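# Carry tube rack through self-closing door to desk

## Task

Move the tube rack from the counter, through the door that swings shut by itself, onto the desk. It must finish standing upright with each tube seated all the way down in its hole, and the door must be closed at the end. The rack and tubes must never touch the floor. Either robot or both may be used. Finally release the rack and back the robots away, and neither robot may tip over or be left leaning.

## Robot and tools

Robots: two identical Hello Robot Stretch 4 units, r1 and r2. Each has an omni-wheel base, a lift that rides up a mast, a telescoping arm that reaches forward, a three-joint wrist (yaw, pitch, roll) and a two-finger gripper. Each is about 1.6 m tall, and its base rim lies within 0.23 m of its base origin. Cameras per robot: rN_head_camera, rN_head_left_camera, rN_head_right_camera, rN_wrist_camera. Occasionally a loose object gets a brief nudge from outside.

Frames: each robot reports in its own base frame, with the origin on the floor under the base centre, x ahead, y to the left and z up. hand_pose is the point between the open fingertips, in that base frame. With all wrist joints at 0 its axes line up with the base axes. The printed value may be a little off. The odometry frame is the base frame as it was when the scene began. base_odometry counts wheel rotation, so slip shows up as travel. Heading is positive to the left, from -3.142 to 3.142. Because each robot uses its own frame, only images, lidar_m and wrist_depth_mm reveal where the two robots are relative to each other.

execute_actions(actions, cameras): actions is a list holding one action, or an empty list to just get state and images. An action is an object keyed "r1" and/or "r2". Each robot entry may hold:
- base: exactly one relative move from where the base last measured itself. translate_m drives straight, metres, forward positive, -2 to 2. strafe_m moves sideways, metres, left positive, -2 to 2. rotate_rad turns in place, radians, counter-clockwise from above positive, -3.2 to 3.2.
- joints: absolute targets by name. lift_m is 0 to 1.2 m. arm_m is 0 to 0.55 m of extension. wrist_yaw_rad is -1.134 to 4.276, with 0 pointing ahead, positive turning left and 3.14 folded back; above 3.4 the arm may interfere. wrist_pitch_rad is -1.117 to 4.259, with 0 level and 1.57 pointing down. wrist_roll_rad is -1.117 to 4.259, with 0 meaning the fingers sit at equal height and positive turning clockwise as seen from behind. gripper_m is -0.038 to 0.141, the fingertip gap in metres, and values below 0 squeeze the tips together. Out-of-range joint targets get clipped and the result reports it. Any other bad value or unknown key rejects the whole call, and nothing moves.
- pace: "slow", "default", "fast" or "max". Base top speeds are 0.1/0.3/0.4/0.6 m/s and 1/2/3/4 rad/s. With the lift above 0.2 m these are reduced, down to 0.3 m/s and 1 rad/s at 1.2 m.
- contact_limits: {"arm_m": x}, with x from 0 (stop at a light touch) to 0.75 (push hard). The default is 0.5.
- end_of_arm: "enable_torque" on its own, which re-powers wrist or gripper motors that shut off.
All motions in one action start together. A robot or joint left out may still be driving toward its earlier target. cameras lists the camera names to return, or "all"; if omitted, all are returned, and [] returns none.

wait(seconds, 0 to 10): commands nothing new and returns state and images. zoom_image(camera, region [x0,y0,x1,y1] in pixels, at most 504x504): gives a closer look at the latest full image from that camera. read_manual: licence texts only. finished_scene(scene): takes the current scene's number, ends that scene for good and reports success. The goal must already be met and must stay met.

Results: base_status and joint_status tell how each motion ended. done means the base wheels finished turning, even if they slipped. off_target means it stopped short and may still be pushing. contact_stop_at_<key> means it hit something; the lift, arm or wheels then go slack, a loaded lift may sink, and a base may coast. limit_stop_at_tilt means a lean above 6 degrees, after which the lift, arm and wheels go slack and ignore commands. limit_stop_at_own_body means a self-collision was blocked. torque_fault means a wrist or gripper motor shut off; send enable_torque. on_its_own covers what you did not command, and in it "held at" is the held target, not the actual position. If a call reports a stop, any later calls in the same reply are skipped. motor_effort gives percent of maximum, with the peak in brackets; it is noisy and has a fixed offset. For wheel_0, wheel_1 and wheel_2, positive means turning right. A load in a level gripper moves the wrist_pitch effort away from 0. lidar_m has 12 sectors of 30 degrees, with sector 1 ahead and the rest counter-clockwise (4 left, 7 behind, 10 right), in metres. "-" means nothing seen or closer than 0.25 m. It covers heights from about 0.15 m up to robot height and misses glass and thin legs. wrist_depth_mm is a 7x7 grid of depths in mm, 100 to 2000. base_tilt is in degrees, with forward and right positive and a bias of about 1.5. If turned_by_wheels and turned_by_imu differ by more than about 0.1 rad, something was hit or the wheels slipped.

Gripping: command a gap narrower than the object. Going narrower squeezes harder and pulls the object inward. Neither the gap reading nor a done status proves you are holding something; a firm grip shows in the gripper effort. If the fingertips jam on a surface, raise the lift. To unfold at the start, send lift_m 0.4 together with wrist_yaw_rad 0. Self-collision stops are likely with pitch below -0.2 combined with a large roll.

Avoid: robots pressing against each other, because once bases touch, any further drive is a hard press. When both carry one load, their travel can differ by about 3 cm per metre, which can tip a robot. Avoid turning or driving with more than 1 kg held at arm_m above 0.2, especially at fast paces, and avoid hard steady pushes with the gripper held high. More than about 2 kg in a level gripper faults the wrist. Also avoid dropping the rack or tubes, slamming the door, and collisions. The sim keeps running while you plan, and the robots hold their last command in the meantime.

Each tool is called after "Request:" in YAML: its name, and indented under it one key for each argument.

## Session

Request:
execute_actions:
  actions: []
  cameras: ["r1_head_left_camera","r1_head_right_camera","r2_head_left_camera","r2_head_right_camera","r1_wrist_camera","r2_wrist_camera"]

Scene clock: 0.00 s.
r1.base_odometry: x=+0.000 y=+0.000 heading=+0.000 (m, m, rad; r1's odometry frame)
r1.turned_by_wheels: +0.000 (rad since the last result)
r1.turned_by_imu: +0.000 (rad since the last result)
r1.base_tilt: forward=-0.2 right=+0.6 (deg)
r1.lidar_m: 1.32 1.43 1.85 1.54 1.54 1.40 1.22 1.22 1.45 2.42 2.43 2.86
r1.base_status: not commanded
r1.joint_positions: lift_m=+0.155 arm_m=+0.000 wrist_yaw_rad=+3.055 wrist_pitch_rad=+0.001 wrist_roll_rad=-0.013 gripper_m=+0.057
r1.joint_status: not commanded
r1.motor_effort: lift_m=+21 arm_m=+0 wrist_yaw_rad=+4 wrist_pitch_rad=-10 wrist_roll_rad=+0 gripper_m=-5 wheel_0=+0 wheel_1=+0 wheel_2=+0 (%)
r1.hand_pose: x=-0.1085 y=+0.1121 z=+0.3326 quat_wxyz=(+0.043, -0.001, -0.007, +0.999) (m; r1's base frame)
r1.wrist_depth_mm: - 142 1336 1397 1499 1576 1537 / - 140 1281 1366 1537 1661 1537 / 110 144 246 1430 1537 1618 1537 / 143 163 1308 1397 1464 1661 1661 / 1205 1255 1308 1464 1464 1618 1499 / 1160 1160 200 1118 200 1060 1025 / 809 788 842 - 809 732 768
r2.base_odometry: x=+0.000 y=+0.000 heading=+0.000 (m, m, rad; r2's odometry frame)
r2.turned_by_wheels: +0.000 (rad since the last result)
r2.turned_by_imu: +0.000 (rad since the last result)
r2.base_tilt: forward=-0.2 right=+0.3 (deg)
r2.lidar_m: 2.18 1.14 1.16 1.42 1.67 1.69 2.20 1.32 2.82 2.56 2.28 2.33
r2.base_status: not commanded
r2.joint_positions: lift_m=+0.227 arm_m=-0.002 wrist_yaw_rad=+3.047 wrist_pitch_rad=+0.010 wrist_roll_rad=+0.006 gripper_m=+0.057
r2.joint_status: not commanded
r2.motor_effort: lift_m=+17 arm_m=-1 wrist_yaw_rad=-1 wrist_pitch_rad=-7 wrist_roll_rad=-1 gripper_m=-2 wheel_0=+0 wheel_1=+0 wheel_2=+1 (%)
r2.hand_pose: x=-0.1095 y=+0.1143 z=+0.4027 quat_wxyz=(+0.047, -0.005, +0.003, +0.999) (m; r2's base frame)
r2.wrist_depth_mm: 136 139 - - - 1618 1430 / 110 139 - - - 1661 1430 / 115 140 - - - 1618 1430 / 137 170 - - - 1618 1430 / - - - - - 1618 1430 / 1281 1499 195 1464 198 1430 1366 / 1025 946 991 110 991 917 976
pictures: r1_head_left_camera, r1_head_right_camera, r1_wrist_camera, r2_head_left_camera, r2_head_right_camera, r2_wrist_camera
Images, in order (width x height): r1_head_left_camera 420x672, r1_head_right_camera 420x672, r1_wrist_camera 616x392, r2_head_left_camera 420x672, r2_head_right_camera 420x672, r2_wrist_camera 616x392.

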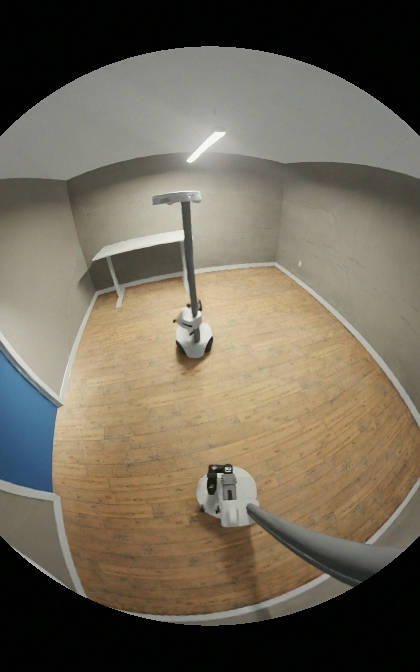

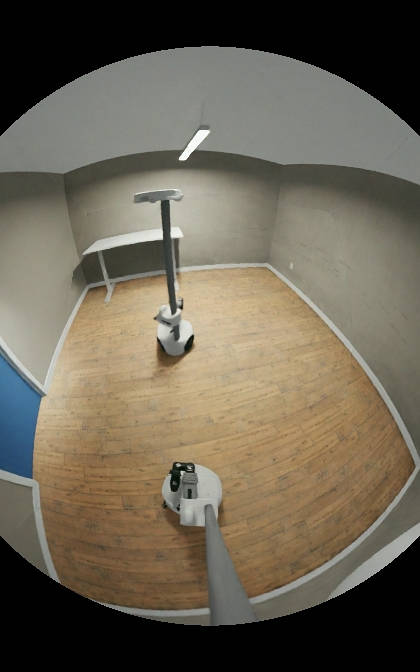

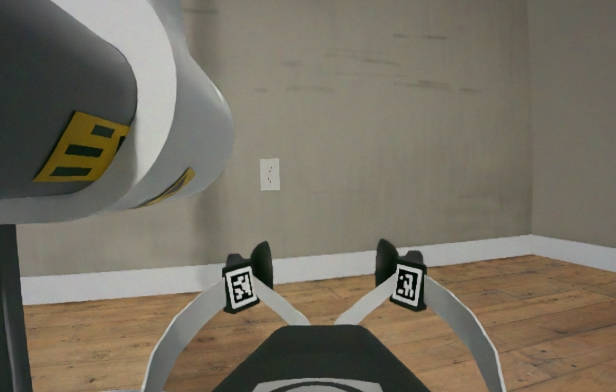

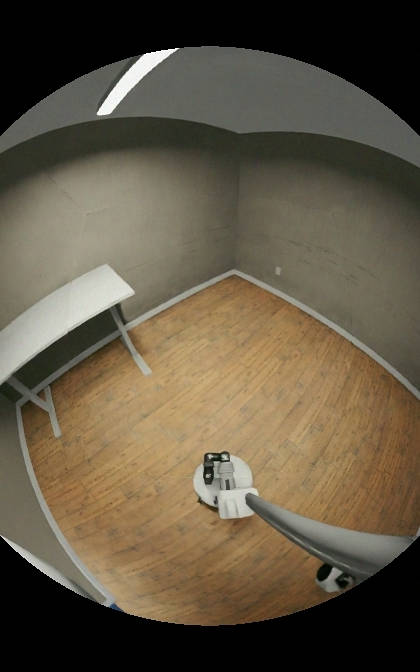

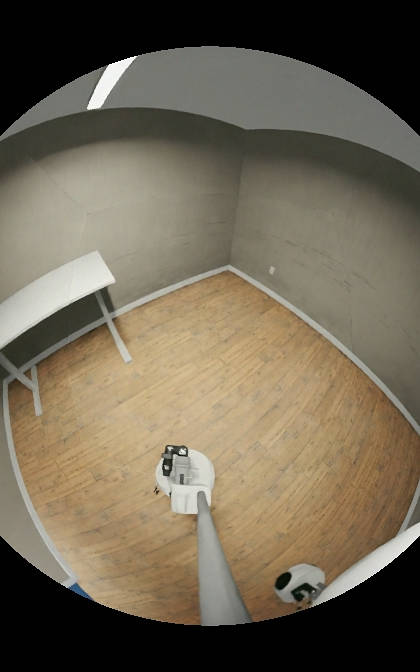

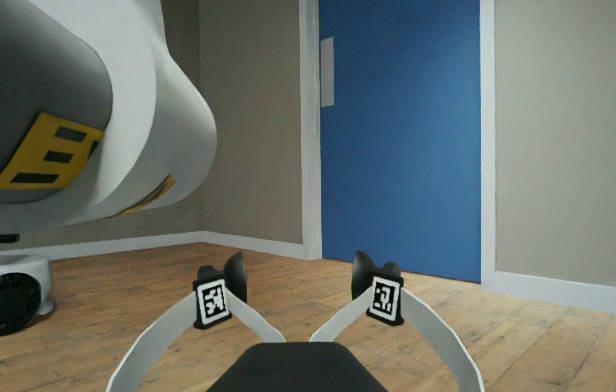

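Request:
execute_actions:
  actions:
    - {"r1":{"base":{"rotate_rad":1.83}},"r2":{"base":{"rotate_rad":2.6},"joints":{"lift_m":0.3}}}
  cameras: ["r1_head_camera","r2_head_camera","r2_head_left_camera"]

Scene clock: 4.67 s.
r1.base_odometry: x=+0.000 y=+0.000 heading=+1.829 (m, m, rad; r1's odometry frame)
r1.turned_by_wheels: +1.829 (rad since the last result)
r1.turned_by_imu: +1.810 (rad since the last result)
r1.base_tilt: forward=-0.1 right=+0.7 (deg)
r1.lidar_m: 1.51 1.60 1.26 1.21 1.26 1.77 2.43 2.57 3.56 1.34 2.17 1.69
r1.base_status: done
r1.joint_positions: lift_m=+0.155 arm_m=+0.000 wrist_yaw_rad=+3.055 wrist_pitch_rad=+0.001 wrist_roll_rad=-0.013 gripper_m=+0.057
r1.joint_status: not commanded
r1.motor_effort: lift_m=+21(22) arm_m=+0(0) wrist_yaw_rad=+4(3) wrist_pitch_rad=-9(8) wrist_roll_rad=+0(1) gripper_m=-2(2) wheel_0=-3(8) wheel_1=-3(7) wheel_2=-2(8) (%)
r1.hand_pose: x=-0.1085 y=+0.1121 z=+0.3326 quat_wxyz=(+0.043, -0.001, -0.007, +0.999) (m; r1's base frame)
r1.wrist_depth_mm: - 143 - - - - 1537 / - 140 - - - - 1576 / 110 145 246 - - - 1576 / 144 163 - - - - 1576 / - - - 1921 1661 1863 1537 / 1160 1160 200 1138 200 1042 1025 / 798 788 866 - 809 732 778
r2.base_odometry: x=+0.000 y=+0.000 heading=+2.600 (m, m, rad; r2's odometry frame)
r2.turned_by_wheels: +2.600 (rad since the last result)
r2.turned_by_imu: +2.664 (rad since the last result)
r2.base_tilt: forward=-0.1 right=+0.3 (deg)
r2.lidar_m: 1.68 2.17 1.34 2.79 2.55 2.29 2.31 2.18 1.15 1.16 1.47 1.67
r2.base_status: done
r2.joint_positions: lift_m=+0.300 arm_m=-0.002 wrist_yaw_rad=+3.047 wrist_pitch_rad=+0.010 wrist_roll_rad=+0.006 gripper_m=+0.057
r2.joint_status: all done
r2.motor_effort: lift_m=+22(25) arm_m=-1(1) wrist_yaw_rad=-1(0) wrist_pitch_rad=-7(7) wrist_roll_rad=-1(1) gripper_m=-6(3) wheel_0=+0(5) wheel_1=-1(8) wheel_2=+1(7) (%)
r2.hand_pose: x=-0.1095 y=+0.1143 z=+0.4751 quat_wxyz=(+0.047, -0.005, +0.003, +0.999) (m; r2's base frame)
r2.wrist_depth_mm: 136 139 - - - - - / 109 140 - - - - - / 115 140 - - - - - / 137 171 - - - - - / - - - - - - - / 1708 1808 195 1756 198 1661 1618 / 1182 1098 1160 110 1138 1060 1118
pictures: r1_head_camera, r2_head_camera, r2_head_left_camera
Images, in order (width x height): r1_head_camera 420x560, r2_head_camera 420x560, r2_head_left_camera 420x672.

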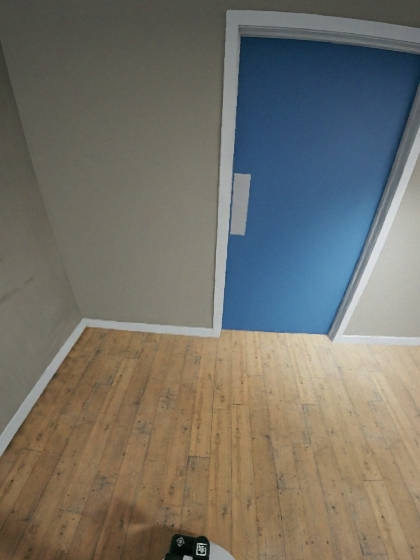

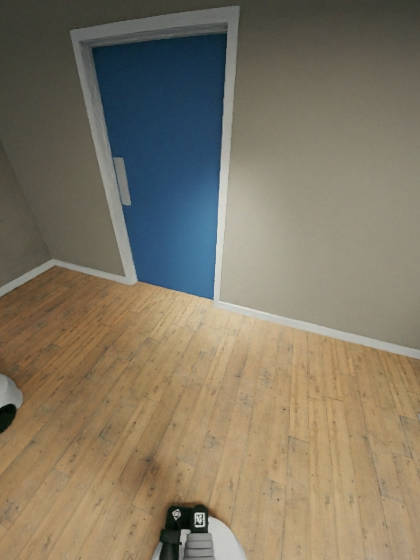

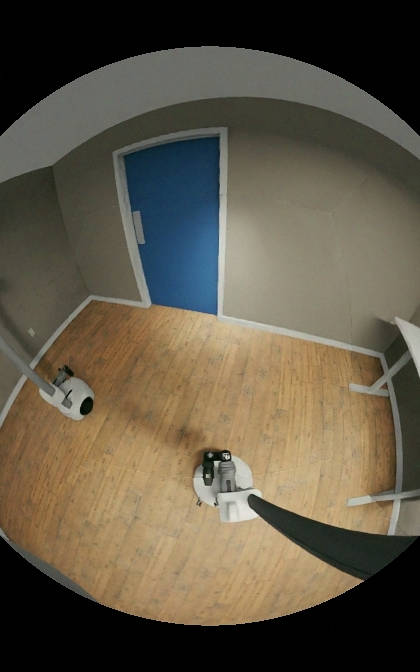

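Request:
execute_actions:
  actions:
    - {"r1":{"base":{"rotate_rad":1.51}},"r2":{"base":{"rotate_rad":-0.22},"joints":{"lift_m":0.5,"wrist_yaw_rad":0,"gripper_m":0.12}}}
  cameras: []

Request:
execute_actions:
  actions:
    - {"r1":{"base":{"translate_m":-0.3}},"r2":{"joints":{"lift_m":0.2}}}
  cameras: []

Request:
execute_actions:
  actions:
    - {"r1":{"base":{"strafe_m":-1.15}}}
  cameras: ["r1_head_right_camera","r2_head_camera"]

Scene clock: 9.83 s.
r1.base_odometry: x=+0.000 y=+0.000 heading=-2.944 (m, m, rad; r1's odometry frame)
r1.turned_by_wheels: +1.510 (rad since the last result)
r1.turned_by_imu: +1.494 (rad since the last result)
r1.base_tilt: forward=-0.2 right=+0.7 (deg)
r1.lidar_m: 1.21 1.26 1.67 2.43 2.50 3.30 1.32 2.35 1.72 1.54 1.58 1.29
r1.base_status: done
r1.joint_positions: lift_m=+0.155 arm_m=+0.000 wrist_yaw_rad=+3.055 wrist_pitch_rad=+0.001 wrist_roll_rad=-0.013 gripper_m=+0.057
r1.joint_status: not commanded
r1.motor_effort: lift_m=+22(22) arm_m=+0(0) wrist_yaw_rad=+3(4) wrist_pitch_rad=-8(8) wrist_roll_rad=+0(1) gripper_m=-3(3) wheel_0=-1(6) wheel_1=-1(7) wheel_2=-1(8) (%)
r1.hand_pose: x=-0.1085 y=+0.1121 z=+0.3326 quat_wxyz=(+0.043, -0.001, -0.007, +0.999) (m; r1's base frame)
r1.wrist_depth_mm: - 142 - - - - - / - 140 1618 - - - - / 110 144 247 - - - - / 144 163 - - - - - / - - 1576 1537 1708 1863 1808 / 1160 1160 200 1118 200 1008 1042 / 798 778 842 - 820 741 768
r2.base_odometry: x=+0.000 y=+0.000 heading=+2.381 (m, m, rad; r2's odometry frame)
r2.turned_by_wheels: -0.219 (rad since the last result)
r2.turned_by_imu: -0.222 (rad since the last result)
r2.base_tilt: forward=-0.2 right=+0.3 (deg)
r2.lidar_m: 1.67 1.92 1.33 1.33 2.93 2.33 2.32 2.53 1.17 1.15 1.28 1.69
r2.base_status: done
r2.joint_positions: lift_m=+0.500 arm_m=-0.002 wrist_yaw_rad=+0.001 wrist_pitch_rad=+0.010 wrist_roll_rad=+0.006 gripper_m=+0.120
r2.joint_status: all done
r2.motor_effort: lift_m=+23(23) arm_m=-1(1) wrist_yaw_rad=-2(9) wrist_pitch_rad=-7(7) wrist_roll_rad=-1(1) gripper_m=-2(7) wheel_0=+3(10) wheel_1=+4(8) wheel_2=+2(8) (%)
r2.hand_pose: x=+0.4579 y=-0.0872 z=+0.6750 quat_wxyz=(+1.000, +0.003, +0.005, +0.000) (m; r2's base frame)
r2.wrist_depth_mm: 1661 1576 1499 1464 1397 1336 1308 / 1661 1618 1464 1430 1397 1366 1366 / 1756 1618 1499 1430 1397 1397 1366 / 1708 1661 1499 1430 1430 1366 1366 / 1708 1618 1499 1464 1430 1397 1336 / 1661 218 1537 1499 1430 1397 1366 / 1576 1464 1499 110 1430 1397 1366
pictures: none
No camera images: the call's "cameras" was empty. Leave "cameras" out to get every camera's image.

Scene clock: 12.30 s.
r1.base_odometry: x=+0.294 y=+0.059 heading=-2.944 (m, m, rad; r1's odometry frame)
r1.turned_by_wheels: +0.000 (rad since the last result)
r1.turned_by_imu: +0.000 (rad since the last result)
r1.base_tilt: forward=-0.2 right=+0.6 (deg)
r1.lidar_m: 1.50 1.54 2.05 2.40 2.47 3.29 1.03 1.37 1.75 1.57 1.60 1.61
r1.base_status: done
r1.joint_positions: lift_m=+0.155 arm_m=+0.000 wrist_yaw_rad=+3.055 wrist_pitch_rad=+0.001 wrist_roll_rad=-0.013 gripper_m=+0.057
r1.joint_status: not commanded
r1.motor_effort: lift_m=+22(22) arm_m=+0(0) wrist_yaw_rad=+4(4) wrist_pitch_rad=-8(7) wrist_roll_rad=+1(0) gripper_m=-4(2) wheel_0=-2(5) wheel_1=-2(4) wheel_2=+1(7) (%)
r1.hand_pose: x=-0.1085 y=+0.1121 z=+0.3326 quat_wxyz=(+0.043, -0.001, -0.007, +0.999) (m; r1's base frame)
r1.wrist_depth_mm: - 142 - - - - - / - 140 - - - - - / 110 144 247 1430 - - - / 144 163 - - - - - / - - 1281 1255 1618 1808 1756 / 1138 1160 200 1138 200 1060 1025 / 809 788 854 - 820 741 750
r2.base_odometry: x=+0.000 y=+0.000 heading=+2.381 (m, m, rad; r2's odometry frame)
r2.turned_by_wheels: +0.000 (rad since the last result)
r2.turned_by_imu: +0.001 (rad since the last result)
r2.base_tilt: forward=-0.2 right=+0.3 (deg)
r2.lidar_m: 1.66 1.90 1.04 1.03 2.94 2.33 2.31 2.52 1.15 1.16 1.26 1.69
r2.base_status: not commanded
r2.joint_positions: lift_m=+0.200 arm_m=-0.002 wrist_yaw_rad=+0.001 wrist_pitch_rad=+0.010 wrist_roll_rad=+0.006 gripper_m=+0.120
r2.joint_status: all done
r2.motor_effort: lift_m=+13(20) arm_m=-1(1) wrist_yaw_rad=-2(4) wrist_pitch_rad=-7(7) wrist_roll_rad=-1(0) gripper_m=+2(0) wheel_0=+3(3) wheel_1=+4(4) wheel_2=+2(2) (%)
r2.hand_pose: x=+0.4579 y=-0.0873 z=+0.3758 quat_wxyz=(+1.000, +0.003, +0.005, +0.000) (m; r2's base frame)
r2.wrist_depth_mm: 1708 1576 1464 1397 1397 1336 1308 / 1661 1618 1499 1464 1397 1366 1336 / 1708 1576 1499 1499 1397 1366 1336 / 1708 1618 1499 1464 1397 1397 1336 / 1708 1661 1499 1464 1430 1397 1366 / 1397 218 1160 1366 1138 1160 1281 / 931 891 946 110 904 854 904
pictures: none
No camera images: the call's "cameras" was empty. Leave "cameras" out to get every camera's image.

Scene clock: 17.47 s.
r1.base_odometry: x=+0.069 y=+1.187 heading=-2.944 (m, m, rad; r1's odometry frame)
r1.turned_by_wheels: +0.000 (rad since the last result)
r1.turned_by_imu: -0.004 (rad since the last result)
r1.base_tilt: forward=-0.2 right=+0.6 (deg)
r1.lidar_m: 1.38 1.61 2.16 3.56 1.53 1.48 2.24 0.76 0.52 0.47 0.50 0.54
r1.base_status: done
r1.joint_positions: lift_m=+0.155 arm_m=+0.000 wrist_yaw_rad=+3.055 wrist_pitch_rad=+0.001 wrist_roll_rad=-0.013 gripper_m=+0.057
r1.joint_status: not commanded
r1.motor_effort: lift_m=+21(21) arm_m=+0(0) wrist_yaw_rad=+5(4) wrist_pitch_rad=-9(7) wrist_roll_rad=+0(1) gripper_m=-3(3) wheel_0=+1(9) wheel_1=+0(10) wheel_2=+1(5) (%)
r1.hand_pose: x=-0.1085 y=+0.1121 z=+0.3326 quat_wxyz=(+0.043, -0.001, -0.007, +0.999) (m; r1's base frame)
r1.wrist_depth_mm: - 142 - - - - - / - 140 - - - - - / 111 144 249 - - - 1464 / 143 163 - - - - - / 904 1430 - 1983 1708 1808 1308 / 866 1118 200 1098 201 1042 1042 / 788 788 831 - 820 750 759
r2.base_odometry: x=+0.000 y=+0.000 heading=+2.381 (m, m, rad; r2's odometry frame)
r2.turned_by_wheels: +0.000 (rad since the last result)
r2.turned_by_imu: +0.002 (rad since the last result)
r2.base_tilt: forward=-0.2 right=+0.4 (deg)
r2.lidar_m: 1.66 1.50 2.77 2.76 2.94 2.34 2.31 2.51 1.16 1.15 1.29 1.70
r2.base_status: not commanded
r2.joint_positions: lift_m=+0.200 arm_m=-0.002 wrist_yaw_rad=+0.001 wrist_pitch_rad=+0.010 wrist_roll_rad=+0.006 gripper_m=+0.120
r2.joint_status: not commanded
r2.motor_effort: lift_m=+13(13) arm_m=-1(1) wrist_yaw_rad=-4(3) wrist_pitch_rad=-7(7) wrist_roll_rad=+0(1) gripper_m=+2(2) wheel_0=+3(3) wheel_1=+4(4) wheel_2=+2(2) (%)
r2.hand_pose: x=+0.4579 y=-0.0873 z=+0.3758 quat_wxyz=(+1.000, +0.003, +0.005, +0.000) (m; r2's base frame)
r2.wrist_depth_mm: 1708 1661 1464 1430 1397 1336 1308 / 1661 1618 1464 1464 1397 1366 1336 / 1708 1618 1537 1464 1430 1366 1336 / 1661 1661 1499 1464 1397 1397 1336 / 1708 1661 1499 1464 1430 1366 1336 / 1255 218 1138 1308 1118 1205 1281 / 917 878 946 110 931 866 904
pictures: r1_head_right_camera, r2_head_camera
Images, in order (width x height): r1_head_right_camera 420x672, r2_head_camera 420x560.

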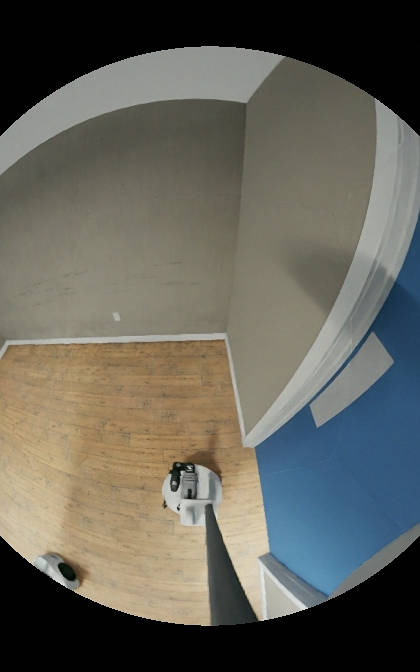

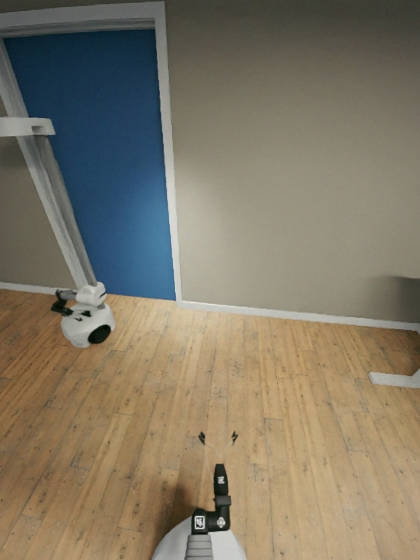

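Request:
execute_actions:
  actions:
    - {"r1":{"base":{"strafe_m":-0.2}}}
  cameras: []

Request:
execute_actions:
  actions:
    - {"r1":{"base":{"strafe_m":-0.7},"pace":"slow"}}
  cameras: ["r1_head_right_camera","r1_head_left_camera"]

Scene clock: 22.20 s.
r1.base_odometry: x=+0.029 y=+1.383 heading=-2.944 (m, m, rad; r1's odometry frame)
r1.turned_by_wheels: +0.000 (rad since the last result)
r1.turned_by_imu: -0.003 (rad since the last result)
r1.base_tilt: forward=-0.2 right=+0.6 (deg)
r1.lidar_m: 0.74 1.62 2.16 3.76 1.66 1.48 1.16 0.45 0.30 0.27 0.30 0.36
r1.base_status: done
r1.joint_positions: lift_m=+0.155 arm_m=+0.000 wrist_yaw_rad=+3.055 wrist_pitch_rad=+0.001 wrist_roll_rad=-0.013 gripper_m=+0.057
r1.joint_status: not commanded
r1.motor_effort: lift_m=+22(21) arm_m=+0(0) wrist_yaw_rad=+5(2) wrist_pitch_rad=-9(7) wrist_roll_rad=-1(1) gripper_m=-4(4) wheel_0=-2(9) wheel_1=-1(10) wheel_2=+0(2) (%)
r1.hand_pose: x=-0.1085 y=+0.1121 z=+0.3326 quat_wxyz=(+0.043, -0.001, -0.007, +0.999) (m; r1's base frame)
r1.wrist_depth_mm: - 142 - - - - - / - 140 - - - - - / 110 144 246 - - - - / 144 163 - - - - - / 691 878 1618 - 1708 1863 1537 / 676 820 200 1138 201 1060 1025 / 668 768 842 - 820 741 768
r2.base_odometry: x=+0.000 y=+0.000 heading=+2.381 (m, m, rad; r2's odometry frame)
r2.turned_by_wheels: +0.000 (rad since the last result)
r2.turned_by_imu: +0.002 (rad since the last result)
r2.base_tilt: forward=-0.1 right=+0.3 (deg)
r2.lidar_m: 1.66 1.64 2.76 2.77 2.93 2.34 2.30 2.53 1.17 1.14 1.28 1.71
r2.base_status: not commanded
r2.joint_positions: lift_m=+0.200 arm_m=-0.002 wrist_yaw_rad=+0.001 wrist_pitch_rad=+0.010 wrist_roll_rad=+0.006 gripper_m=+0.120
r2.joint_status: not commanded
r2.motor_effort: lift_m=+13(13) arm_m=-1(1) wrist_yaw_rad=-3(2) wrist_pitch_rad=-7(7) wrist_roll_rad=-1(0) gripper_m=+1(0) wheel_0=+3(3) wheel_1=+4(3) wheel_2=+2(2) (%)
r2.hand_pose: x=+0.4579 y=-0.0873 z=+0.3758 quat_wxyz=(+1.000, +0.003, +0.005, +0.000) (m; r2's base frame)
r2.wrist_depth_mm: 1661 1618 1499 1464 1430 1336 1308 / 1708 1661 1499 1464 1397 1366 1366 / 1661 1618 1537 1430 1430 1397 1336 / 1430 1618 1499 1464 1397 1366 1336 / 1430 1661 1537 1464 1464 1397 1336 / 1229 217 1138 1366 1138 1182 1308 / 946 891 946 110 917 866 891
pictures: none
No camera images: the call's "cameras" was empty. Leave "cameras" out to get every camera's image.

Scene clock: 30.33 s.
r1.base_odometry: x=-0.108 y=+2.068 heading=-2.945 (m, m, rad; r1's odometry frame)
r1.turned_by_wheels: +0.000 (rad since the last result)
r1.turned_by_imu: -0.006 (rad since the last result)
r1.base_tilt: forward=-0.2 right=+0.6 (deg)
r1.lidar_m: 1.61 0.48 0.48 4.46 2.20 0.40 0.25 - 0.25 0.25 2.46 1.71
r1.base_status: done
r1.joint_positions: lift_m=+0.155 arm_m=+0.000 wrist_yaw_rad=+3.055 wrist_pitch_rad=+0.001 wrist_roll_rad=-0.013 gripper_m=+0.057
r1.joint_status: not commanded
r1.motor_effort: lift_m=+21(22) arm_m=+0(0) wrist_yaw_rad=+3(4) wrist_pitch_rad=-10(9) wrist_roll_rad=-1(1) gripper_m=-5(5) wheel_0=+7(22) wheel_1=-16(23) wheel_2=+6(18) (%)
r1.hand_pose: x=-0.1085 y=+0.1121 z=+0.3326 quat_wxyz=(+0.043, -0.001, -0.007, +0.999) (m; r1's base frame)
r1.wrist_depth_mm: - 142 427 539 723 - - / - 140 424 539 732 - - / 110 144 245 544 723 - - / 144 163 433 544 732 - - / 309 355 421 539 654 1756 1756 / 309 357 200 525 200 991 1008 / 306 342 415 - 768 741 759
r2.base_odometry: x=+0.000 y=+0.000 heading=+2.381 (m, m, rad; r2's odometry frame)
r2.turned_by_wheels: +0.000 (rad since the last result)
r2.turned_by_imu: +0.003 (rad since the last result)
r2.base_tilt: forward=-0.2 right=+0.3 (deg)
r2.lidar_m: 1.66 2.20 2.76 2.76 2.93 2.34 2.31 2.50 1.17 1.16 1.27 1.69
r2.base_status: not commanded
r2.joint_positions: lift_m=+0.200 arm_m=-0.002 wrist_yaw_rad=+0.001 wrist_pitch_rad=+0.010 wrist_roll_rad=+0.006 gripper_m=+0.120
r2.joint_status: not commanded
r2.motor_effort: lift_m=+13(13) arm_m=-1(1) wrist_yaw_rad=-6(3) wrist_pitch_rad=-7(8) wrist_roll_rad=+0(1) gripper_m=+1(3) wheel_0=+3(3) wheel_1=+4(4) wheel_2=+2(2) (%)
r2.hand_pose: x=+0.4579 y=-0.0873 z=+0.3758 quat_wxyz=(+1.000, +0.003, +0.005, +0.000) (m; r2's base frame)
r2.wrist_depth_mm: - - 1499 1430 1397 1366 1308 / - - 1464 1430 1397 1366 1336 / - - 1464 1464 1397 1366 1336 / - - 1537 1430 1430 1366 1336 / - 1921 1464 1464 1430 1397 1366 / 1366 217 1160 1336 1118 1205 1308 / 931 878 946 110 917 866 891
pictures: r1_head_left_camera, r1_head_right_camera
Images, in order (width x height): r1_head_left_camera 420x672, r1_head_right_camera 420x672.

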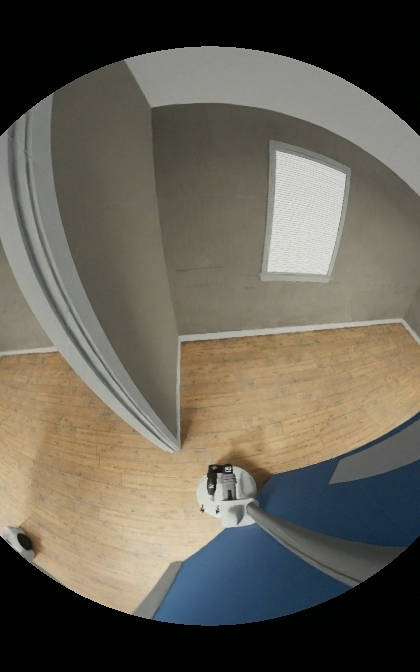

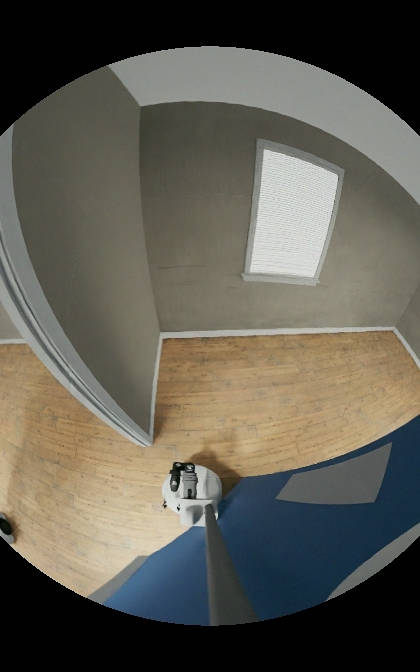

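Request:
execute_actions:
  actions:
    - {"r1":{"base":{"strafe_m":-0.3},"pace":"slow"}}
  cameras: []

Request:
execute_actions:
  actions:
    - {"r1":{"base":{"translate_m":-0.25},"pace":"slow"}}
  cameras: ["r1_head_right_camera","r1_head_left_camera"]

Scene clock: 36.10 s.
r1.base_odometry: x=-0.167 y=+2.362 heading=-2.945 (m, m, rad; r1's odometry frame)
r1.turned_by_wheels: +0.000 (rad since the last result)
r1.turned_by_imu: -0.005 (rad since the last result)
r1.base_tilt: forward=-0.2 right=+0.7 (deg)
r1.lidar_m: 1.62 0.94 0.71 4.73 0.92 0.29 0.25 4.13 0.25 3.98 2.48 1.71
r1.base_status: done
r1.joint_positions: lift_m=+0.155 arm_m=+0.000 wrist_yaw_rad=+3.055 wrist_pitch_rad=+0.001 wrist_roll_rad=-0.013 gripper_m=+0.057
r1.joint_status: not commanded
r1.motor_effort: lift_m=+22(22) arm_m=+0(0) wrist_yaw_rad=+4(3) wrist_pitch_rad=-8(8) wrist_roll_rad=+0(0) gripper_m=-3(3) wheel_0=+3(11) wheel_1=-13(21) wheel_2=+5(6) (%)
r1.hand_pose: x=-0.1085 y=+0.1121 z=+0.3326 quat_wxyz=(+0.043, -0.001, -0.007, +0.999) (m; r1's base frame)
r1.wrist_depth_mm: - 142 373 433 521 640 798 / - 140 377 436 521 640 809 / 110 144 247 442 521 640 809 / 143 163 382 436 521 647 820 / 303 336 373 439 500 654 820 / 303 338 200 436 202 654 820 / 303 329 377 - 559 615 759
r2.base_odometry: x=+0.000 y=+0.000 heading=+2.381 (m, m, rad; r2's odometry frame)
r2.turned_by_wheels: +0.000 (rad since the last result)
r2.turned_by_imu: +0.002 (rad since the last result)
r2.base_tilt: forward=-0.3 right=+0.3 (deg)
r2.lidar_m: 1.66 2.25 2.78 2.78 2.91 2.33 2.31 2.50 1.17 1.15 1.28 1.70
r2.base_status: not commanded
r2.joint_positions: lift_m=+0.200 arm_m=-0.002 wrist_yaw_rad=+0.001 wrist_pitch_rad=+0.010 wrist_roll_rad=+0.006 gripper_m=+0.120
r2.joint_status: not commanded
r2.motor_effort: lift_m=+13(13) arm_m=-1(0) wrist_yaw_rad=-4(3) wrist_pitch_rad=-7(8) wrist_roll_rad=+0(0) gripper_m=+2(1) wheel_0=+3(3) wheel_1=+4(4) wheel_2=+2(1) (%)
r2.hand_pose: x=+0.4579 y=-0.0873 z=+0.3758 quat_wxyz=(+1.000, +0.003, +0.005, +0.000) (m; r2's base frame)
r2.wrist_depth_mm: - - 1464 1430 1430 1336 1308 / - - 1499 1430 1397 1366 1308 / - - 1464 1464 1430 1397 1397 / - - 1464 1464 1430 1397 1308 / - - 1499 1464 1397 1366 1308 / 1397 217 1160 1336 1118 1182 1281 / 946 878 946 110 917 866 904
pictures: none
No camera images: the call's "cameras" was empty. Leave "cameras" out to get every camera's image.

Scene clock: 39.87 s.
r1.base_odometry: x=+0.078 y=+2.411 heading=-2.945 (m, m, rad; r1's odometry frame)
r1.turned_by_wheels: +0.000 (rad since the last result)
r1.turned_by_imu: +0.000 (rad since the last result)
r1.base_tilt: forward=-0.2 right=+0.6 (deg)
r1.lidar_m: 1.86 0.92 0.85 4.74 0.38 0.25 - 0.25 0.25 4.01 2.86 1.97
r1.base_status: done
r1.joint_positions: lift_m=+0.155 arm_m=+0.000 wrist_yaw_rad=+3.055 wrist_pitch_rad=+0.001 wrist_roll_rad=-0.013 gripper_m=+0.057
r1.joint_status: not commanded
r1.motor_effort: lift_m=+21(22) arm_m=+0(0) wrist_yaw_rad=+5(4) wrist_pitch_rad=-7(8) wrist_roll_rad=-1(1) gripper_m=-3(5) wheel_0=-5(6) wheel_1=-6(12) wheel_2=+11(14) (%)
r1.hand_pose: x=-0.1085 y=+0.1121 z=+0.3326 quat_wxyz=(+0.043, -0.001, -0.007, +0.999) (m; r1's base frame)
r1.wrist_depth_mm: - 142 336 364 384 418 455 / - 140 334 364 389 424 459 / 110 144 247 366 389 430 455 / 143 163 342 366 394 430 462 / 301 320 338 366 389 433 469 / 306 322 199 366 200 433 477 / 304 317 343 - 410 424 477
r2.base_odometry: x=+0.000 y=+0.000 heading=+2.381 (m, m, rad; r2's odometry frame)
r2.turned_by_wheels: +0.000 (rad since the last result)
r2.turned_by_imu: +0.001 (rad since the last result)
r2.base_tilt: forward=-0.1 right=+0.4 (deg)
r2.lidar_m: 1.67 2.26 2.78 2.77 2.92 2.33 2.30 2.49 1.15 1.14 1.27 1.68
r2.base_status: not commanded
r2.joint_positions: lift_m=+0.200 arm_m=-0.002 wrist_yaw_rad=+0.001 wrist_pitch_rad=+0.010 wrist_roll_rad=+0.006 gripper_m=+0.120
r2.joint_status: not commanded
r2.motor_effort: lift_m=+13(13) arm_m=+0(1) wrist_yaw_rad=-2(4) wrist_pitch_rad=-8(7) wrist_roll_rad=-1(1) gripper_m=-3(1) wheel_0=+3(3) wheel_1=+4(4) wheel_2=+2(2) (%)
r2.hand_pose: x=+0.4579 y=-0.0873 z=+0.3758 quat_wxyz=(+1.000, +0.003, +0.005, +0.000) (m; r2's base frame)
r2.wrist_depth_mm: - - 1464 1430 1397 1366 1336 / - - 1499 1397 1397 1397 1308 / - - 1499 1464 1397 1397 1336 / - - 1464 1430 1430 1397 1336 / - - 1499 1499 1464 1430 1336 / 1397 218 1138 1336 1138 1205 1281 / 946 891 946 110 931 866 904
pictures: r1_head_left_camera, r1_head_right_camera
Images, in order (width x height): r1_head_left_camera 420x672, r1_head_right_camera 420x672.

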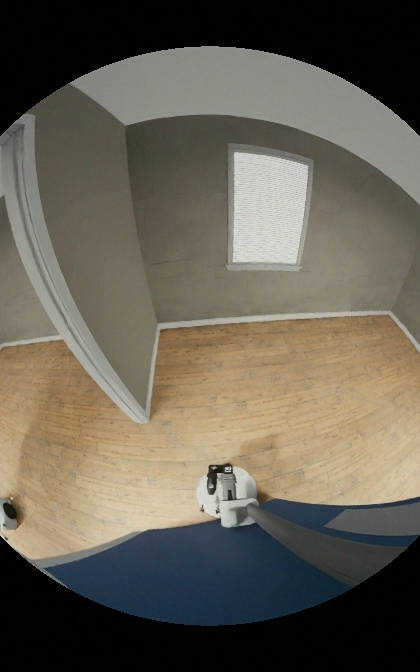

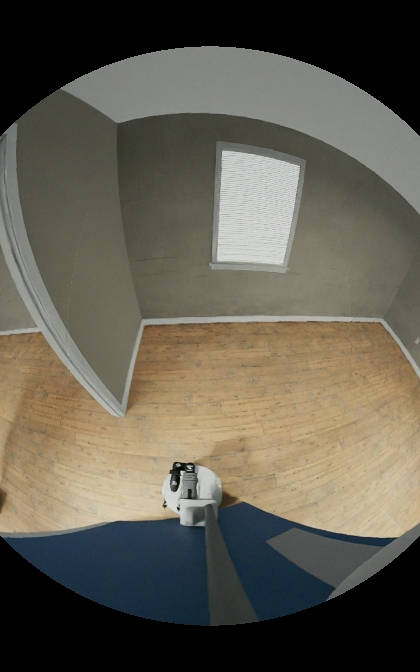

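Request:
execute_actions:
  actions:
    - {"r1":{"base":{"translate_m":-0.15},"pace":"slow"},"r2":{"base":{"rotate_rad":-0.2}}}
  cameras: []

Request:
execute_actions:
  actions:
    - {"r1":{"base":{"strafe_m":-0.12},"pace":"slow"},"r2":{"base":{"strafe_m":1.28}}}
  cameras: ["r1_head_right_camera","r2_head_camera"]

Scene clock: 45.17 s.
r1.base_odometry: x=+0.225 y=+2.440 heading=-2.946 (m, m, rad; r1's odometry frame)
r1.turned_by_wheels: -0.001 (rad since the last result)
r1.turned_by_imu: -0.002 (rad since the last result)
r1.base_tilt: forward=-0.2 right=+0.6 (deg)
r1.lidar_m: 2.02 0.96 1.03 4.72 0.26 0.25 - 0.25 0.31 4.01 3.08 2.13
r1.base_status: done
r1.joint_positions: lift_m=+0.155 arm_m=+0.000 wrist_yaw_rad=+3.055 wrist_pitch_rad=+0.001 wrist_roll_rad=-0.013 gripper_m=+0.057
r1.joint_status: not commanded
r1.motor_effort: lift_m=+21(22) arm_m=+0(0) wrist_yaw_rad=+4(5) wrist_pitch_rad=-8(8) wrist_roll_rad=-1(1) gripper_m=-4(4) wheel_0=-7(10) wheel_1=-13(16) wheel_2=+8(13) (%)
r1.hand_pose: x=-0.1085 y=+0.1121 z=+0.3326 quat_wxyz=(+0.043, -0.001, -0.007, +0.999) (m; r1's base frame)
r1.wrist_depth_mm: - 143 322 329 334 340 342 / - 140 325 330 338 340 345 / 110 144 247 332 340 345 347 / 143 163 329 334 340 345 353 / 324 329 332 340 342 347 353 / 324 330 200 340 200 351 357 / 327 330 336 - 349 351 359
r2.base_odometry: x=+0.000 y=+0.000 heading=+2.181 (m, m, rad; r2's odometry frame)
r2.turned_by_wheels: -0.200 (rad since the last result)
r2.turned_by_imu: -0.203 (rad since the last result)
r2.base_tilt: forward=-0.2 right=+0.4 (deg)
r2.lidar_m: 1.66 1.71 2.26 2.76 2.84 2.47 2.29 2.35 2.09 1.16 1.19 1.57
r2.base_status: done
r2.joint_positions: lift_m=+0.200 arm_m=-0.002 wrist_yaw_rad=+0.000 wrist_pitch_rad=+0.010 wrist_roll_rad=+0.006 gripper_m=+0.120
r2.joint_status: not commanded
r2.motor_effort: lift_m=+13(13) arm_m=-1(1) wrist_yaw_rad=-3(2) wrist_pitch_rad=-8(7) wrist_roll_rad=+0(1) gripper_m=+1(1) wheel_0=+1(5) wheel_1=+1(7) wheel_2=-1(6) (%)
r2.hand_pose: x=+0.4579 y=-0.0873 z=+0.3758 quat_wxyz=(+1.000, +0.003, +0.005, +0.000) (m; r2's base frame)
r2.wrist_depth_mm: - 1464 1397 1464 1464 1464 1537 / - 1430 1430 1499 1464 1499 1537 / - 1430 1464 1430 1499 1499 1499 / - 1430 1430 1430 1537 1499 1537 / - 1499 1464 1464 1499 1537 1537 / 1366 217 1160 1336 1118 1182 1281 / 917 878 931 110 931 866 917
pictures: none
No camera images: the call's "cameras" was empty. Leave "cameras" out to get every camera's image.

Scene clock: 50.77 s.
r1.base_odometry: x=+0.201 y=+2.557 heading=-2.947 (m, m, rad; r1's odometry frame)
r1.turned_by_wheels: -0.001 (rad since the last result)
r1.turned_by_imu: -0.003 (rad since the last result)
r1.base_tilt: forward=-0.2 right=+0.7 (deg)
r1.lidar_m: 2.01 1.07 1.05 2.02 0.27 0.25 - 0.25 0.30 3.88 3.09 2.13
r1.base_status: done
r1.joint_positions: lift_m=+0.155 arm_m=+0.000 wrist_yaw_rad=+3.055 wrist_pitch_rad=+0.001 wrist_roll_rad=-0.013 gripper_m=+0.057
r1.joint_status: not commanded
r1.motor_effort: lift_m=+21(21) arm_m=+0(0) wrist_yaw_rad=+4(5) wrist_pitch_rad=-8(8) wrist_roll_rad=-1(0) gripper_m=-5(2) wheel_0=-2(5) wheel_1=-12(18) wheel_2=+6(6) (%)
r1.hand_pose: x=-0.1085 y=+0.1121 z=+0.3326 quat_wxyz=(+0.043, -0.001, -0.007, +0.999) (m; r1's base frame)
r1.wrist_depth_mm: - 142 322 329 332 338 342 / - 140 325 330 334 340 345 / 110 144 247 330 340 342 345 / 144 163 330 336 342 347 351 / 324 325 332 338 342 349 353 / 325 330 200 340 201 349 355 / 327 329 336 - 347 353 359
r2.base_odometry: x=-1.049 y=-0.733 heading=+2.181 (m, m, rad; r2's odometry frame)
r2.turned_by_wheels: +0.000 (rad since the last result)
r2.turned_by_imu: +0.002 (rad since the last result)
r2.base_tilt: forward=-0.3 right=+0.3 (deg)
r2.lidar_m: 1.59 1.61 1.61 1.48 1.53 1.99 2.40 2.46 3.22 2.44 2.44 1.77
r2.base_status: done
r2.joint_positions: lift_m=+0.200 arm_m=-0.002 wrist_yaw_rad=+0.000 wrist_pitch_rad=+0.010 wrist_roll_rad=+0.006 gripper_m=+0.120
r2.joint_status: not commanded
r2.motor_effort: lift_m=+13(13) arm_m=-1(1) wrist_yaw_rad=-3(1) wrist_pitch_rad=-8(7) wrist_roll_rad=-1(0) gripper_m=-1(3) wheel_0=-1(7) wheel_1=+2(12) wheel_2=+0(0) (%)
r2.hand_pose: x=+0.4579 y=-0.0873 z=+0.3758 quat_wxyz=(+1.000, +0.003, +0.005, +0.000) (m; r2's base frame)
r2.wrist_depth_mm: 1281 1308 - - - 1397 1430 / 1336 1308 - - - 1397 1430 / 1336 1366 - - - 1397 1397 / 1336 1336 - - - 1464 1464 / 1336 1336 - - - 1464 1464 / 1308 217 1160 1308 1138 1182 1308 / 946 878 931 110 931 866 904
pictures: r1_head_right_camera, r2_head_camera
Images, in order (width x height): r1_head_right_camera 420x672, r2_head_camera 420x560.

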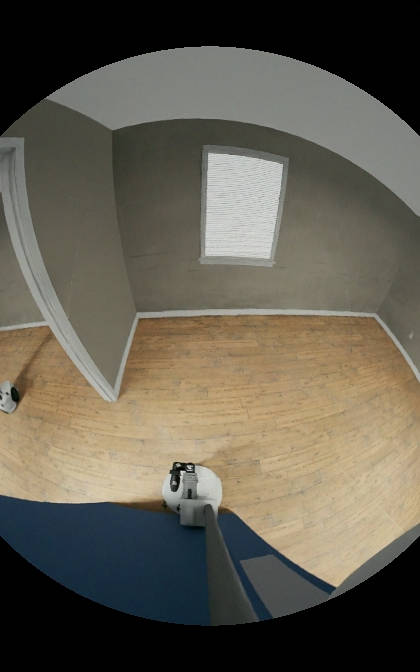

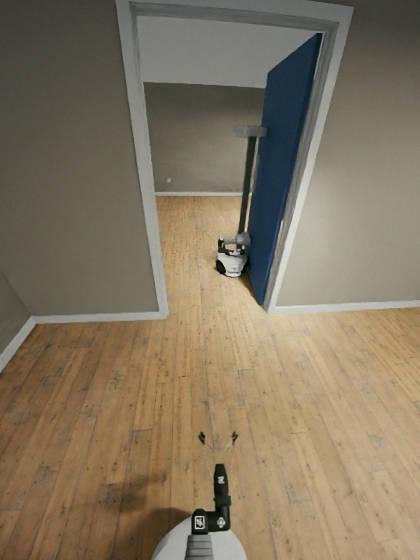

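Request:
execute_actions:
  actions:
    - {"r2":{"base":{"strafe_m":0.1},"joints":{"wrist_yaw_rad":0.7,"gripper_m":0.02}}}
  cameras: []

Request:
execute_actions:
  actions:
    - {"r2":{"base":{"translate_m":1.4}}}
  cameras: ["r2_head_left_camera","r2_head_right_camera"]

Scene clock: 56.57 s.
r1.base_odometry: x=+0.201 y=+2.557 heading=-2.947 (m, m, rad; r1's odometry frame)
r1.turned_by_wheels: +0.000 (rad since the last result)
r1.turned_by_imu: -0.002 (rad since the last result)
r1.base_tilt: forward=-0.1 right=+0.6 (deg)
r1.lidar_m: 2.01 1.07 1.05 2.09 0.26 0.25 - 0.25 0.29 3.88 3.09 2.13
r1.base_status: not commanded
r1.joint_positions: lift_m=+0.155 arm_m=+0.000 wrist_yaw_rad=+3.055 wrist_pitch_rad=+0.001 wrist_roll_rad=-0.013 gripper_m=+0.057
r1.joint_status: not commanded
r1.motor_effort: lift_m=+21(21) arm_m=+0(0) wrist_yaw_rad=+4(4) wrist_pitch_rad=-7(8) wrist_roll_rad=-1(1) gripper_m=-4(6) wheel_0=-2(2) wheel_1=-12(12) wheel_2=+6(6) (%)
r1.hand_pose: x=-0.1085 y=+0.1121 z=+0.3326 quat_wxyz=(+0.043, -0.001, -0.007, +0.999) (m; r1's base frame)
r1.wrist_depth_mm: - 142 324 327 334 340 345 / - 140 325 332 336 343 345 / 110 144 245 334 336 345 349 / 143 163 330 336 338 347 351 / 325 325 330 338 340 349 353 / 325 329 199 338 201 353 357 / 329 330 338 - 349 353 357
r2.base_odometry: x=-1.131 y=-0.791 heading=+2.181 (m, m, rad; r2's odometry frame)
r2.turned_by_wheels: +0.000 (rad since the last result)
r2.turned_by_imu: +0.002 (rad since the last result)
r2.base_tilt: forward=-0.3 right=+0.4 (deg)
r2.lidar_m: 1.58 1.59 1.49 1.39 1.41 1.86 2.40 2.48 3.22 2.52 2.42 1.77
r2.base_status: done
r2.joint_positions: lift_m=+0.200 arm_m=-0.002 wrist_yaw_rad=+0.700 wrist_pitch_rad=+0.010 wrist_roll_rad=+0.006 gripper_m=+0.020
r2.joint_status: all done
r2.motor_effort: lift_m=+13(13) arm_m=-1(1) wrist_yaw_rad=-1(5) wrist_pitch_rad=-7(7) wrist_roll_rad=+0(1) gripper_m=-3(5) wheel_0=+1(8) wheel_1=+2(11) wheel_2=+0(1) (%)
r2.hand_pose: x=+0.4464 y=+0.1189 z=+0.3758 quat_wxyz=(+0.939, +0.001, +0.006, +0.343) (m; r2's base frame)
r2.wrist_depth_mm: 1255 1537 1808 1537 1366 1229 - / 1281 1537 1863 1618 1397 1229 - / 1308 1537 1808 1576 1430 1229 - / 1281 1499 1863 1618 1430 1229 - / 1281 1537 1863 1618 1397 1255 - / 1229 1366 189 213 190 1205 1308 / 946 842 931 110 891 854 904
pictures: none
No camera images: the call's "cameras" was empty. Leave "cameras" out to get every camera's image.

Scene clock: 62.70 s.
r1.base_odometry: x=+0.201 y=+2.557 heading=-2.947 (m, m, rad; r1's odometry frame)
r1.turned_by_wheels: +0.000 (rad since the last result)
r1.turned_by_imu: -0.002 (rad since the last result)
r1.base_tilt: forward=-0.2 right=+0.6 (deg)
r1.lidar_m: 2.02 1.06 0.81 1.13 0.28 0.25 - 0.25 0.30 3.87 3.11 2.15
r1.base_status: not commanded
r1.joint_positions: lift_m=+0.155 arm_m=+0.000 wrist_yaw_rad=+3.055 wrist_pitch_rad=+0.001 wrist_roll_rad=-0.013 gripper_m=+0.057
r1.joint_status: not commanded
r1.motor_effort: lift_m=+22(21) arm_m=+0(0) wrist_yaw_rad=+3(3) wrist_pitch_rad=-8(7) wrist_roll_rad=+0(1) gripper_m=-4(3) wheel_0=-2(2) wheel_1=-12(12) wheel_2=+6(6) (%)
r1.hand_pose: x=-0.1085 y=+0.1121 z=+0.3326 quat_wxyz=(+0.043, -0.001, -0.007, +0.999) (m; r1's base frame)
r1.wrist_depth_mm: - 142 324 327 334 340 343 / - 140 324 330 338 342 347 / 110 144 246 334 338 343 349 / 144 163 329 336 343 347 351 / 324 329 332 338 342 349 353 / 325 330 200 338 200 351 355 / 329 330 336 - 347 353 357
r2.base_odometry: x=-1.933 y=+0.357 heading=+2.181 (m, m, rad; r2's odometry frame)
r2.turned_by_wheels: +0.000 (rad since the last result)
r2.turned_by_imu: -0.002 (rad since the last result)
r2.base_tilt: forward=-0.3 right=+0.4 (deg)
r2.lidar_m: 1.00 0.35 0.29 0.58 1.52 1.99 3.88 3.93 2.61 1.07 0.78 0.96
r2.base_status: done
r2.joint_positions: lift_m=+0.200 arm_m=-0.002 wrist_yaw_rad=+0.700 wrist_pitch_rad=+0.010 wrist_roll_rad=+0.006 gripper_m=+0.020
r2.joint_status: not commanded
r2.motor_effort: lift_m=+14(14) arm_m=-1(1) wrist_yaw_rad=-1(1) wrist_pitch_rad=-7(8) wrist_roll_rad=-1(1) gripper_m=-6(6) wheel_0=+1(5) wheel_1=+4(8) wheel_2=+1(11) (%)
r2.hand_pose: x=+0.4464 y=+0.1189 z=+0.3758 quat_wxyz=(+0.939, +0.001, +0.006, +0.343) (m; r2's base frame)
r2.wrist_depth_mm: 1366 1618 - - - - - / 1366 1661 - - - - - / 1366 1618 - - - - - / 1397 1661 - - - - - / 1366 1661 1983 - - - - / 1281 1366 189 213 190 1308 1281 / 931 831 946 110 891 854 904
pictures: r2_head_left_camera, r2_head_right_camera
Images, in order (width x height): r2_head_left_camera 420x672, r2_head_right_camera 420x672.

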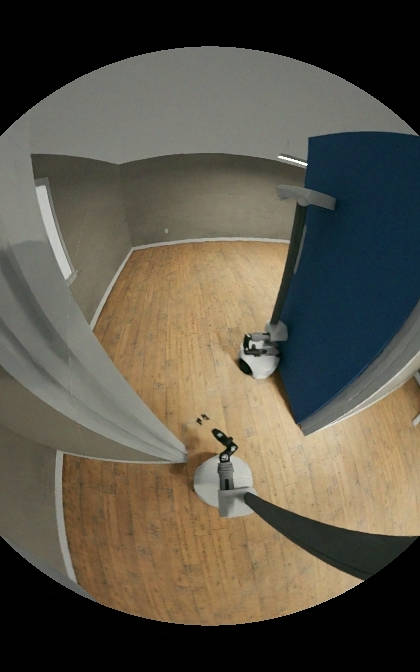

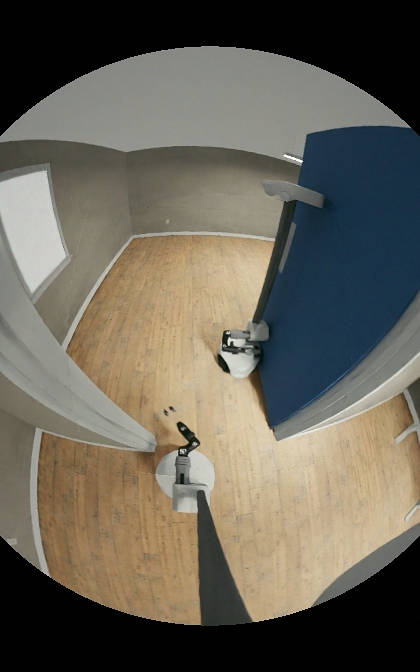

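Request:
execute_actions:
  actions:
    - {"r2":{"base":{"strafe_m":-0.04},"pace":"slow"}}
  cameras: []

Request:
execute_actions:
  actions:
    - {"r2":{"base":{"translate_m":0.55},"pace":"slow"}}
  cameras: ["r2_head_left_camera","r2_head_right_camera"]

Scene clock: 66.83 s.
r1.base_odometry: x=+0.201 y=+2.557 heading=-2.947 (m, m, rad; r1's odometry frame)
r1.turned_by_wheels: +0.000 (rad since the last result)
r1.turned_by_imu: -0.002 (rad since the last result)
r1.base_tilt: forward=-0.1 right=+0.7 (deg)
r1.lidar_m: 2.02 1.08 0.81 1.02 0.28 0.25 - 0.25 0.29 3.89 3.10 2.15
r1.base_status: not commanded
r1.joint_positions: lift_m=+0.155 arm_m=+0.000 wrist_yaw_rad=+3.055 wrist_pitch_rad=+0.001 wrist_roll_rad=-0.013 gripper_m=+0.057
r1.joint_status: not commanded
r1.motor_effort: lift_m=+22(21) arm_m=+0(0) wrist_yaw_rad=+4(4) wrist_pitch_rad=-8(8) wrist_roll_rad=+0(0) gripper_m=-4(3) wheel_0=-2(2) wheel_1=-12(12) wheel_2=+6(6) (%)
r1.hand_pose: x=-0.1085 y=+0.1121 z=+0.3326 quat_wxyz=(+0.043, -0.001, -0.007, +0.999) (m; r1's base frame)
r1.wrist_depth_mm: - 142 325 330 332 340 342 / - 140 324 330 336 342 343 / 111 144 247 336 340 343 349 / 144 163 329 334 340 345 349 / 324 327 332 338 340 349 355 / 324 330 199 340 200 349 355 / 327 330 336 - 349 353 359
r2.base_odometry: x=-1.901 y=+0.379 heading=+2.181 (m, m, rad; r2's odometry frame)
r2.turned_by_wheels: +0.000 (rad since the last result)
r2.turned_by_imu: +0.001 (rad since the last result)
r2.base_tilt: forward=-0.2 right=+0.4 (deg)
r2.lidar_m: 0.99 2.42 0.32 0.60 1.57 2.07 3.87 3.92 2.58 1.09 0.72 0.94
r2.base_status: done
r2.joint_positions: lift_m=+0.200 arm_m=-0.002 wrist_yaw_rad=+0.700 wrist_pitch_rad=+0.010 wrist_roll_rad=+0.006 gripper_m=+0.020
r2.joint_status: not commanded
r2.motor_effort: lift_m=+14(13) arm_m=-1(1) wrist_yaw_rad=+1(1) wrist_pitch_rad=-7(8) wrist_roll_rad=-1(1) gripper_m=-3(8) wheel_0=+3(3) wheel_1=-5(9) wheel_2=+1(1) (%)
r2.hand_pose: x=+0.4464 y=+0.1189 z=+0.3758 quat_wxyz=(+0.939, +0.001, +0.006, +0.343) (m; r2's base frame)
r2.wrist_depth_mm: 1430 1618 - - - - - / 1397 1708 - - - - - / 1397 1661 - - - - - / 1430 1756 - - - - - / 1464 1661 - - - - - / 1336 1366 189 213 190 1308 1308 / 960 842 931 110 891 842 904
pictures: none
No camera images: the call's "cameras" was empty. Leave "cameras" out to get every camera's image.

Scene clock: 73.63 s.
r1.base_odometry: x=+0.201 y=+2.557 heading=-2.947 (m, m, rad; r1's odometry frame)
r1.turned_by_wheels: +0.000 (rad since the last result)
r1.turned_by_imu: -0.003 (rad since the last result)
r1.base_tilt: forward=-0.1 right=+0.6 (deg)
r1.lidar_m: 0.49 0.41 0.46 4.84 0.27 0.25 - 0.25 0.29 3.89 3.07 2.13
r1.base_status: not commanded
r1.joint_positions: lift_m=+0.155 arm_m=+0.000 wrist_yaw_rad=+3.055 wrist_pitch_rad=+0.001 wrist_roll_rad=-0.013 gripper_m=+0.057
r1.joint_status: not commanded
r1.motor_effort: lift_m=+21(21) arm_m=+0(0) wrist_yaw_rad=+4(2) wrist_pitch_rad=-7(9) wrist_roll_rad=+1(0) gripper_m=-2(3) wheel_0=-2(2) wheel_1=-12(12) wheel_2=+5(6) (%)
r1.hand_pose: x=-0.1085 y=+0.1121 z=+0.3326 quat_wxyz=(+0.043, -0.001, -0.007, +0.999) (m; r1's base frame)
r1.wrist_depth_mm: - 142 324 329 334 342 342 / - 140 324 330 332 342 345 / 110 144 247 330 336 345 349 / 144 163 332 336 340 347 351 / 325 325 332 340 343 349 353 / 327 329 200 340 200 349 357 / 327 329 336 - 347 349 357
r2.base_odometry: x=-2.216 y=+0.830 heading=+2.182 (m, m, rad; r2's odometry frame)
r2.turned_by_wheels: +0.000 (rad since the last result)
r2.turned_by_imu: +0.001 (rad since the last result)
r2.base_tilt: forward=-0.3 right=+0.3 (deg)
r2.lidar_m: 4.36 2.46 1.68 1.26 0.36 0.43 - 4.49 0.71 0.63 0.48 0.46
r2.base_status: done
r2.joint_positions: lift_m=+0.200 arm_m=-0.002 wrist_yaw_rad=+0.700 wrist_pitch_rad=+0.010 wrist_roll_rad=+0.006 gripper_m=+0.020
r2.joint_status: not commanded
r2.motor_effort: lift_m=+14(14) arm_m=-1(1) wrist_yaw_rad=+2(2) wrist_pitch_rad=-7(7) wrist_roll_rad=+0(0) gripper_m=-8(3) wheel_0=+2(4) wheel_1=+3(6) wheel_2=-1(5) (%)
r2.hand_pose: x=+0.4464 y=+0.1189 z=+0.3758 quat_wxyz=(+0.939, +0.001, +0.006, +0.343) (m; r2's base frame)
r2.wrist_depth_mm: 1430 1756 - - - - - / 1430 1708 - - - - - / 1464 1708 - - - - - / 1464 1708 - - - - - / 1430 1708 - - - - - / 1366 1336 189 213 190 1308 1308 / 960 820 946 110 878 866 904
pictures: r2_head_left_camera, r2_head_right_camera
Images, in order (width x height): r2_head_left_camera 420x672, r2_head_right_camera 420x672.

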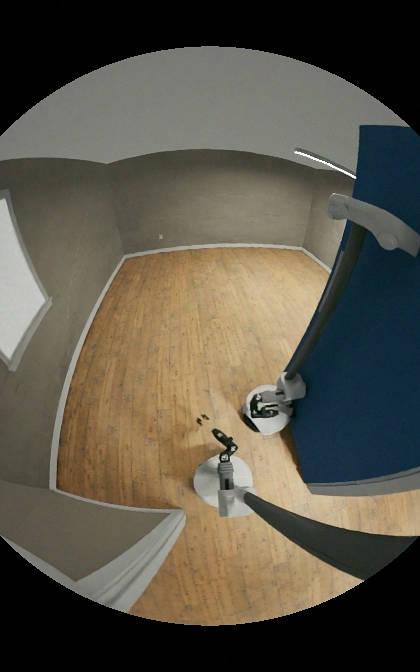

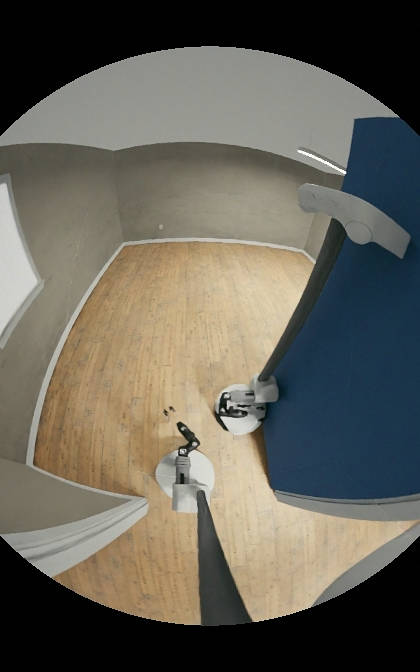

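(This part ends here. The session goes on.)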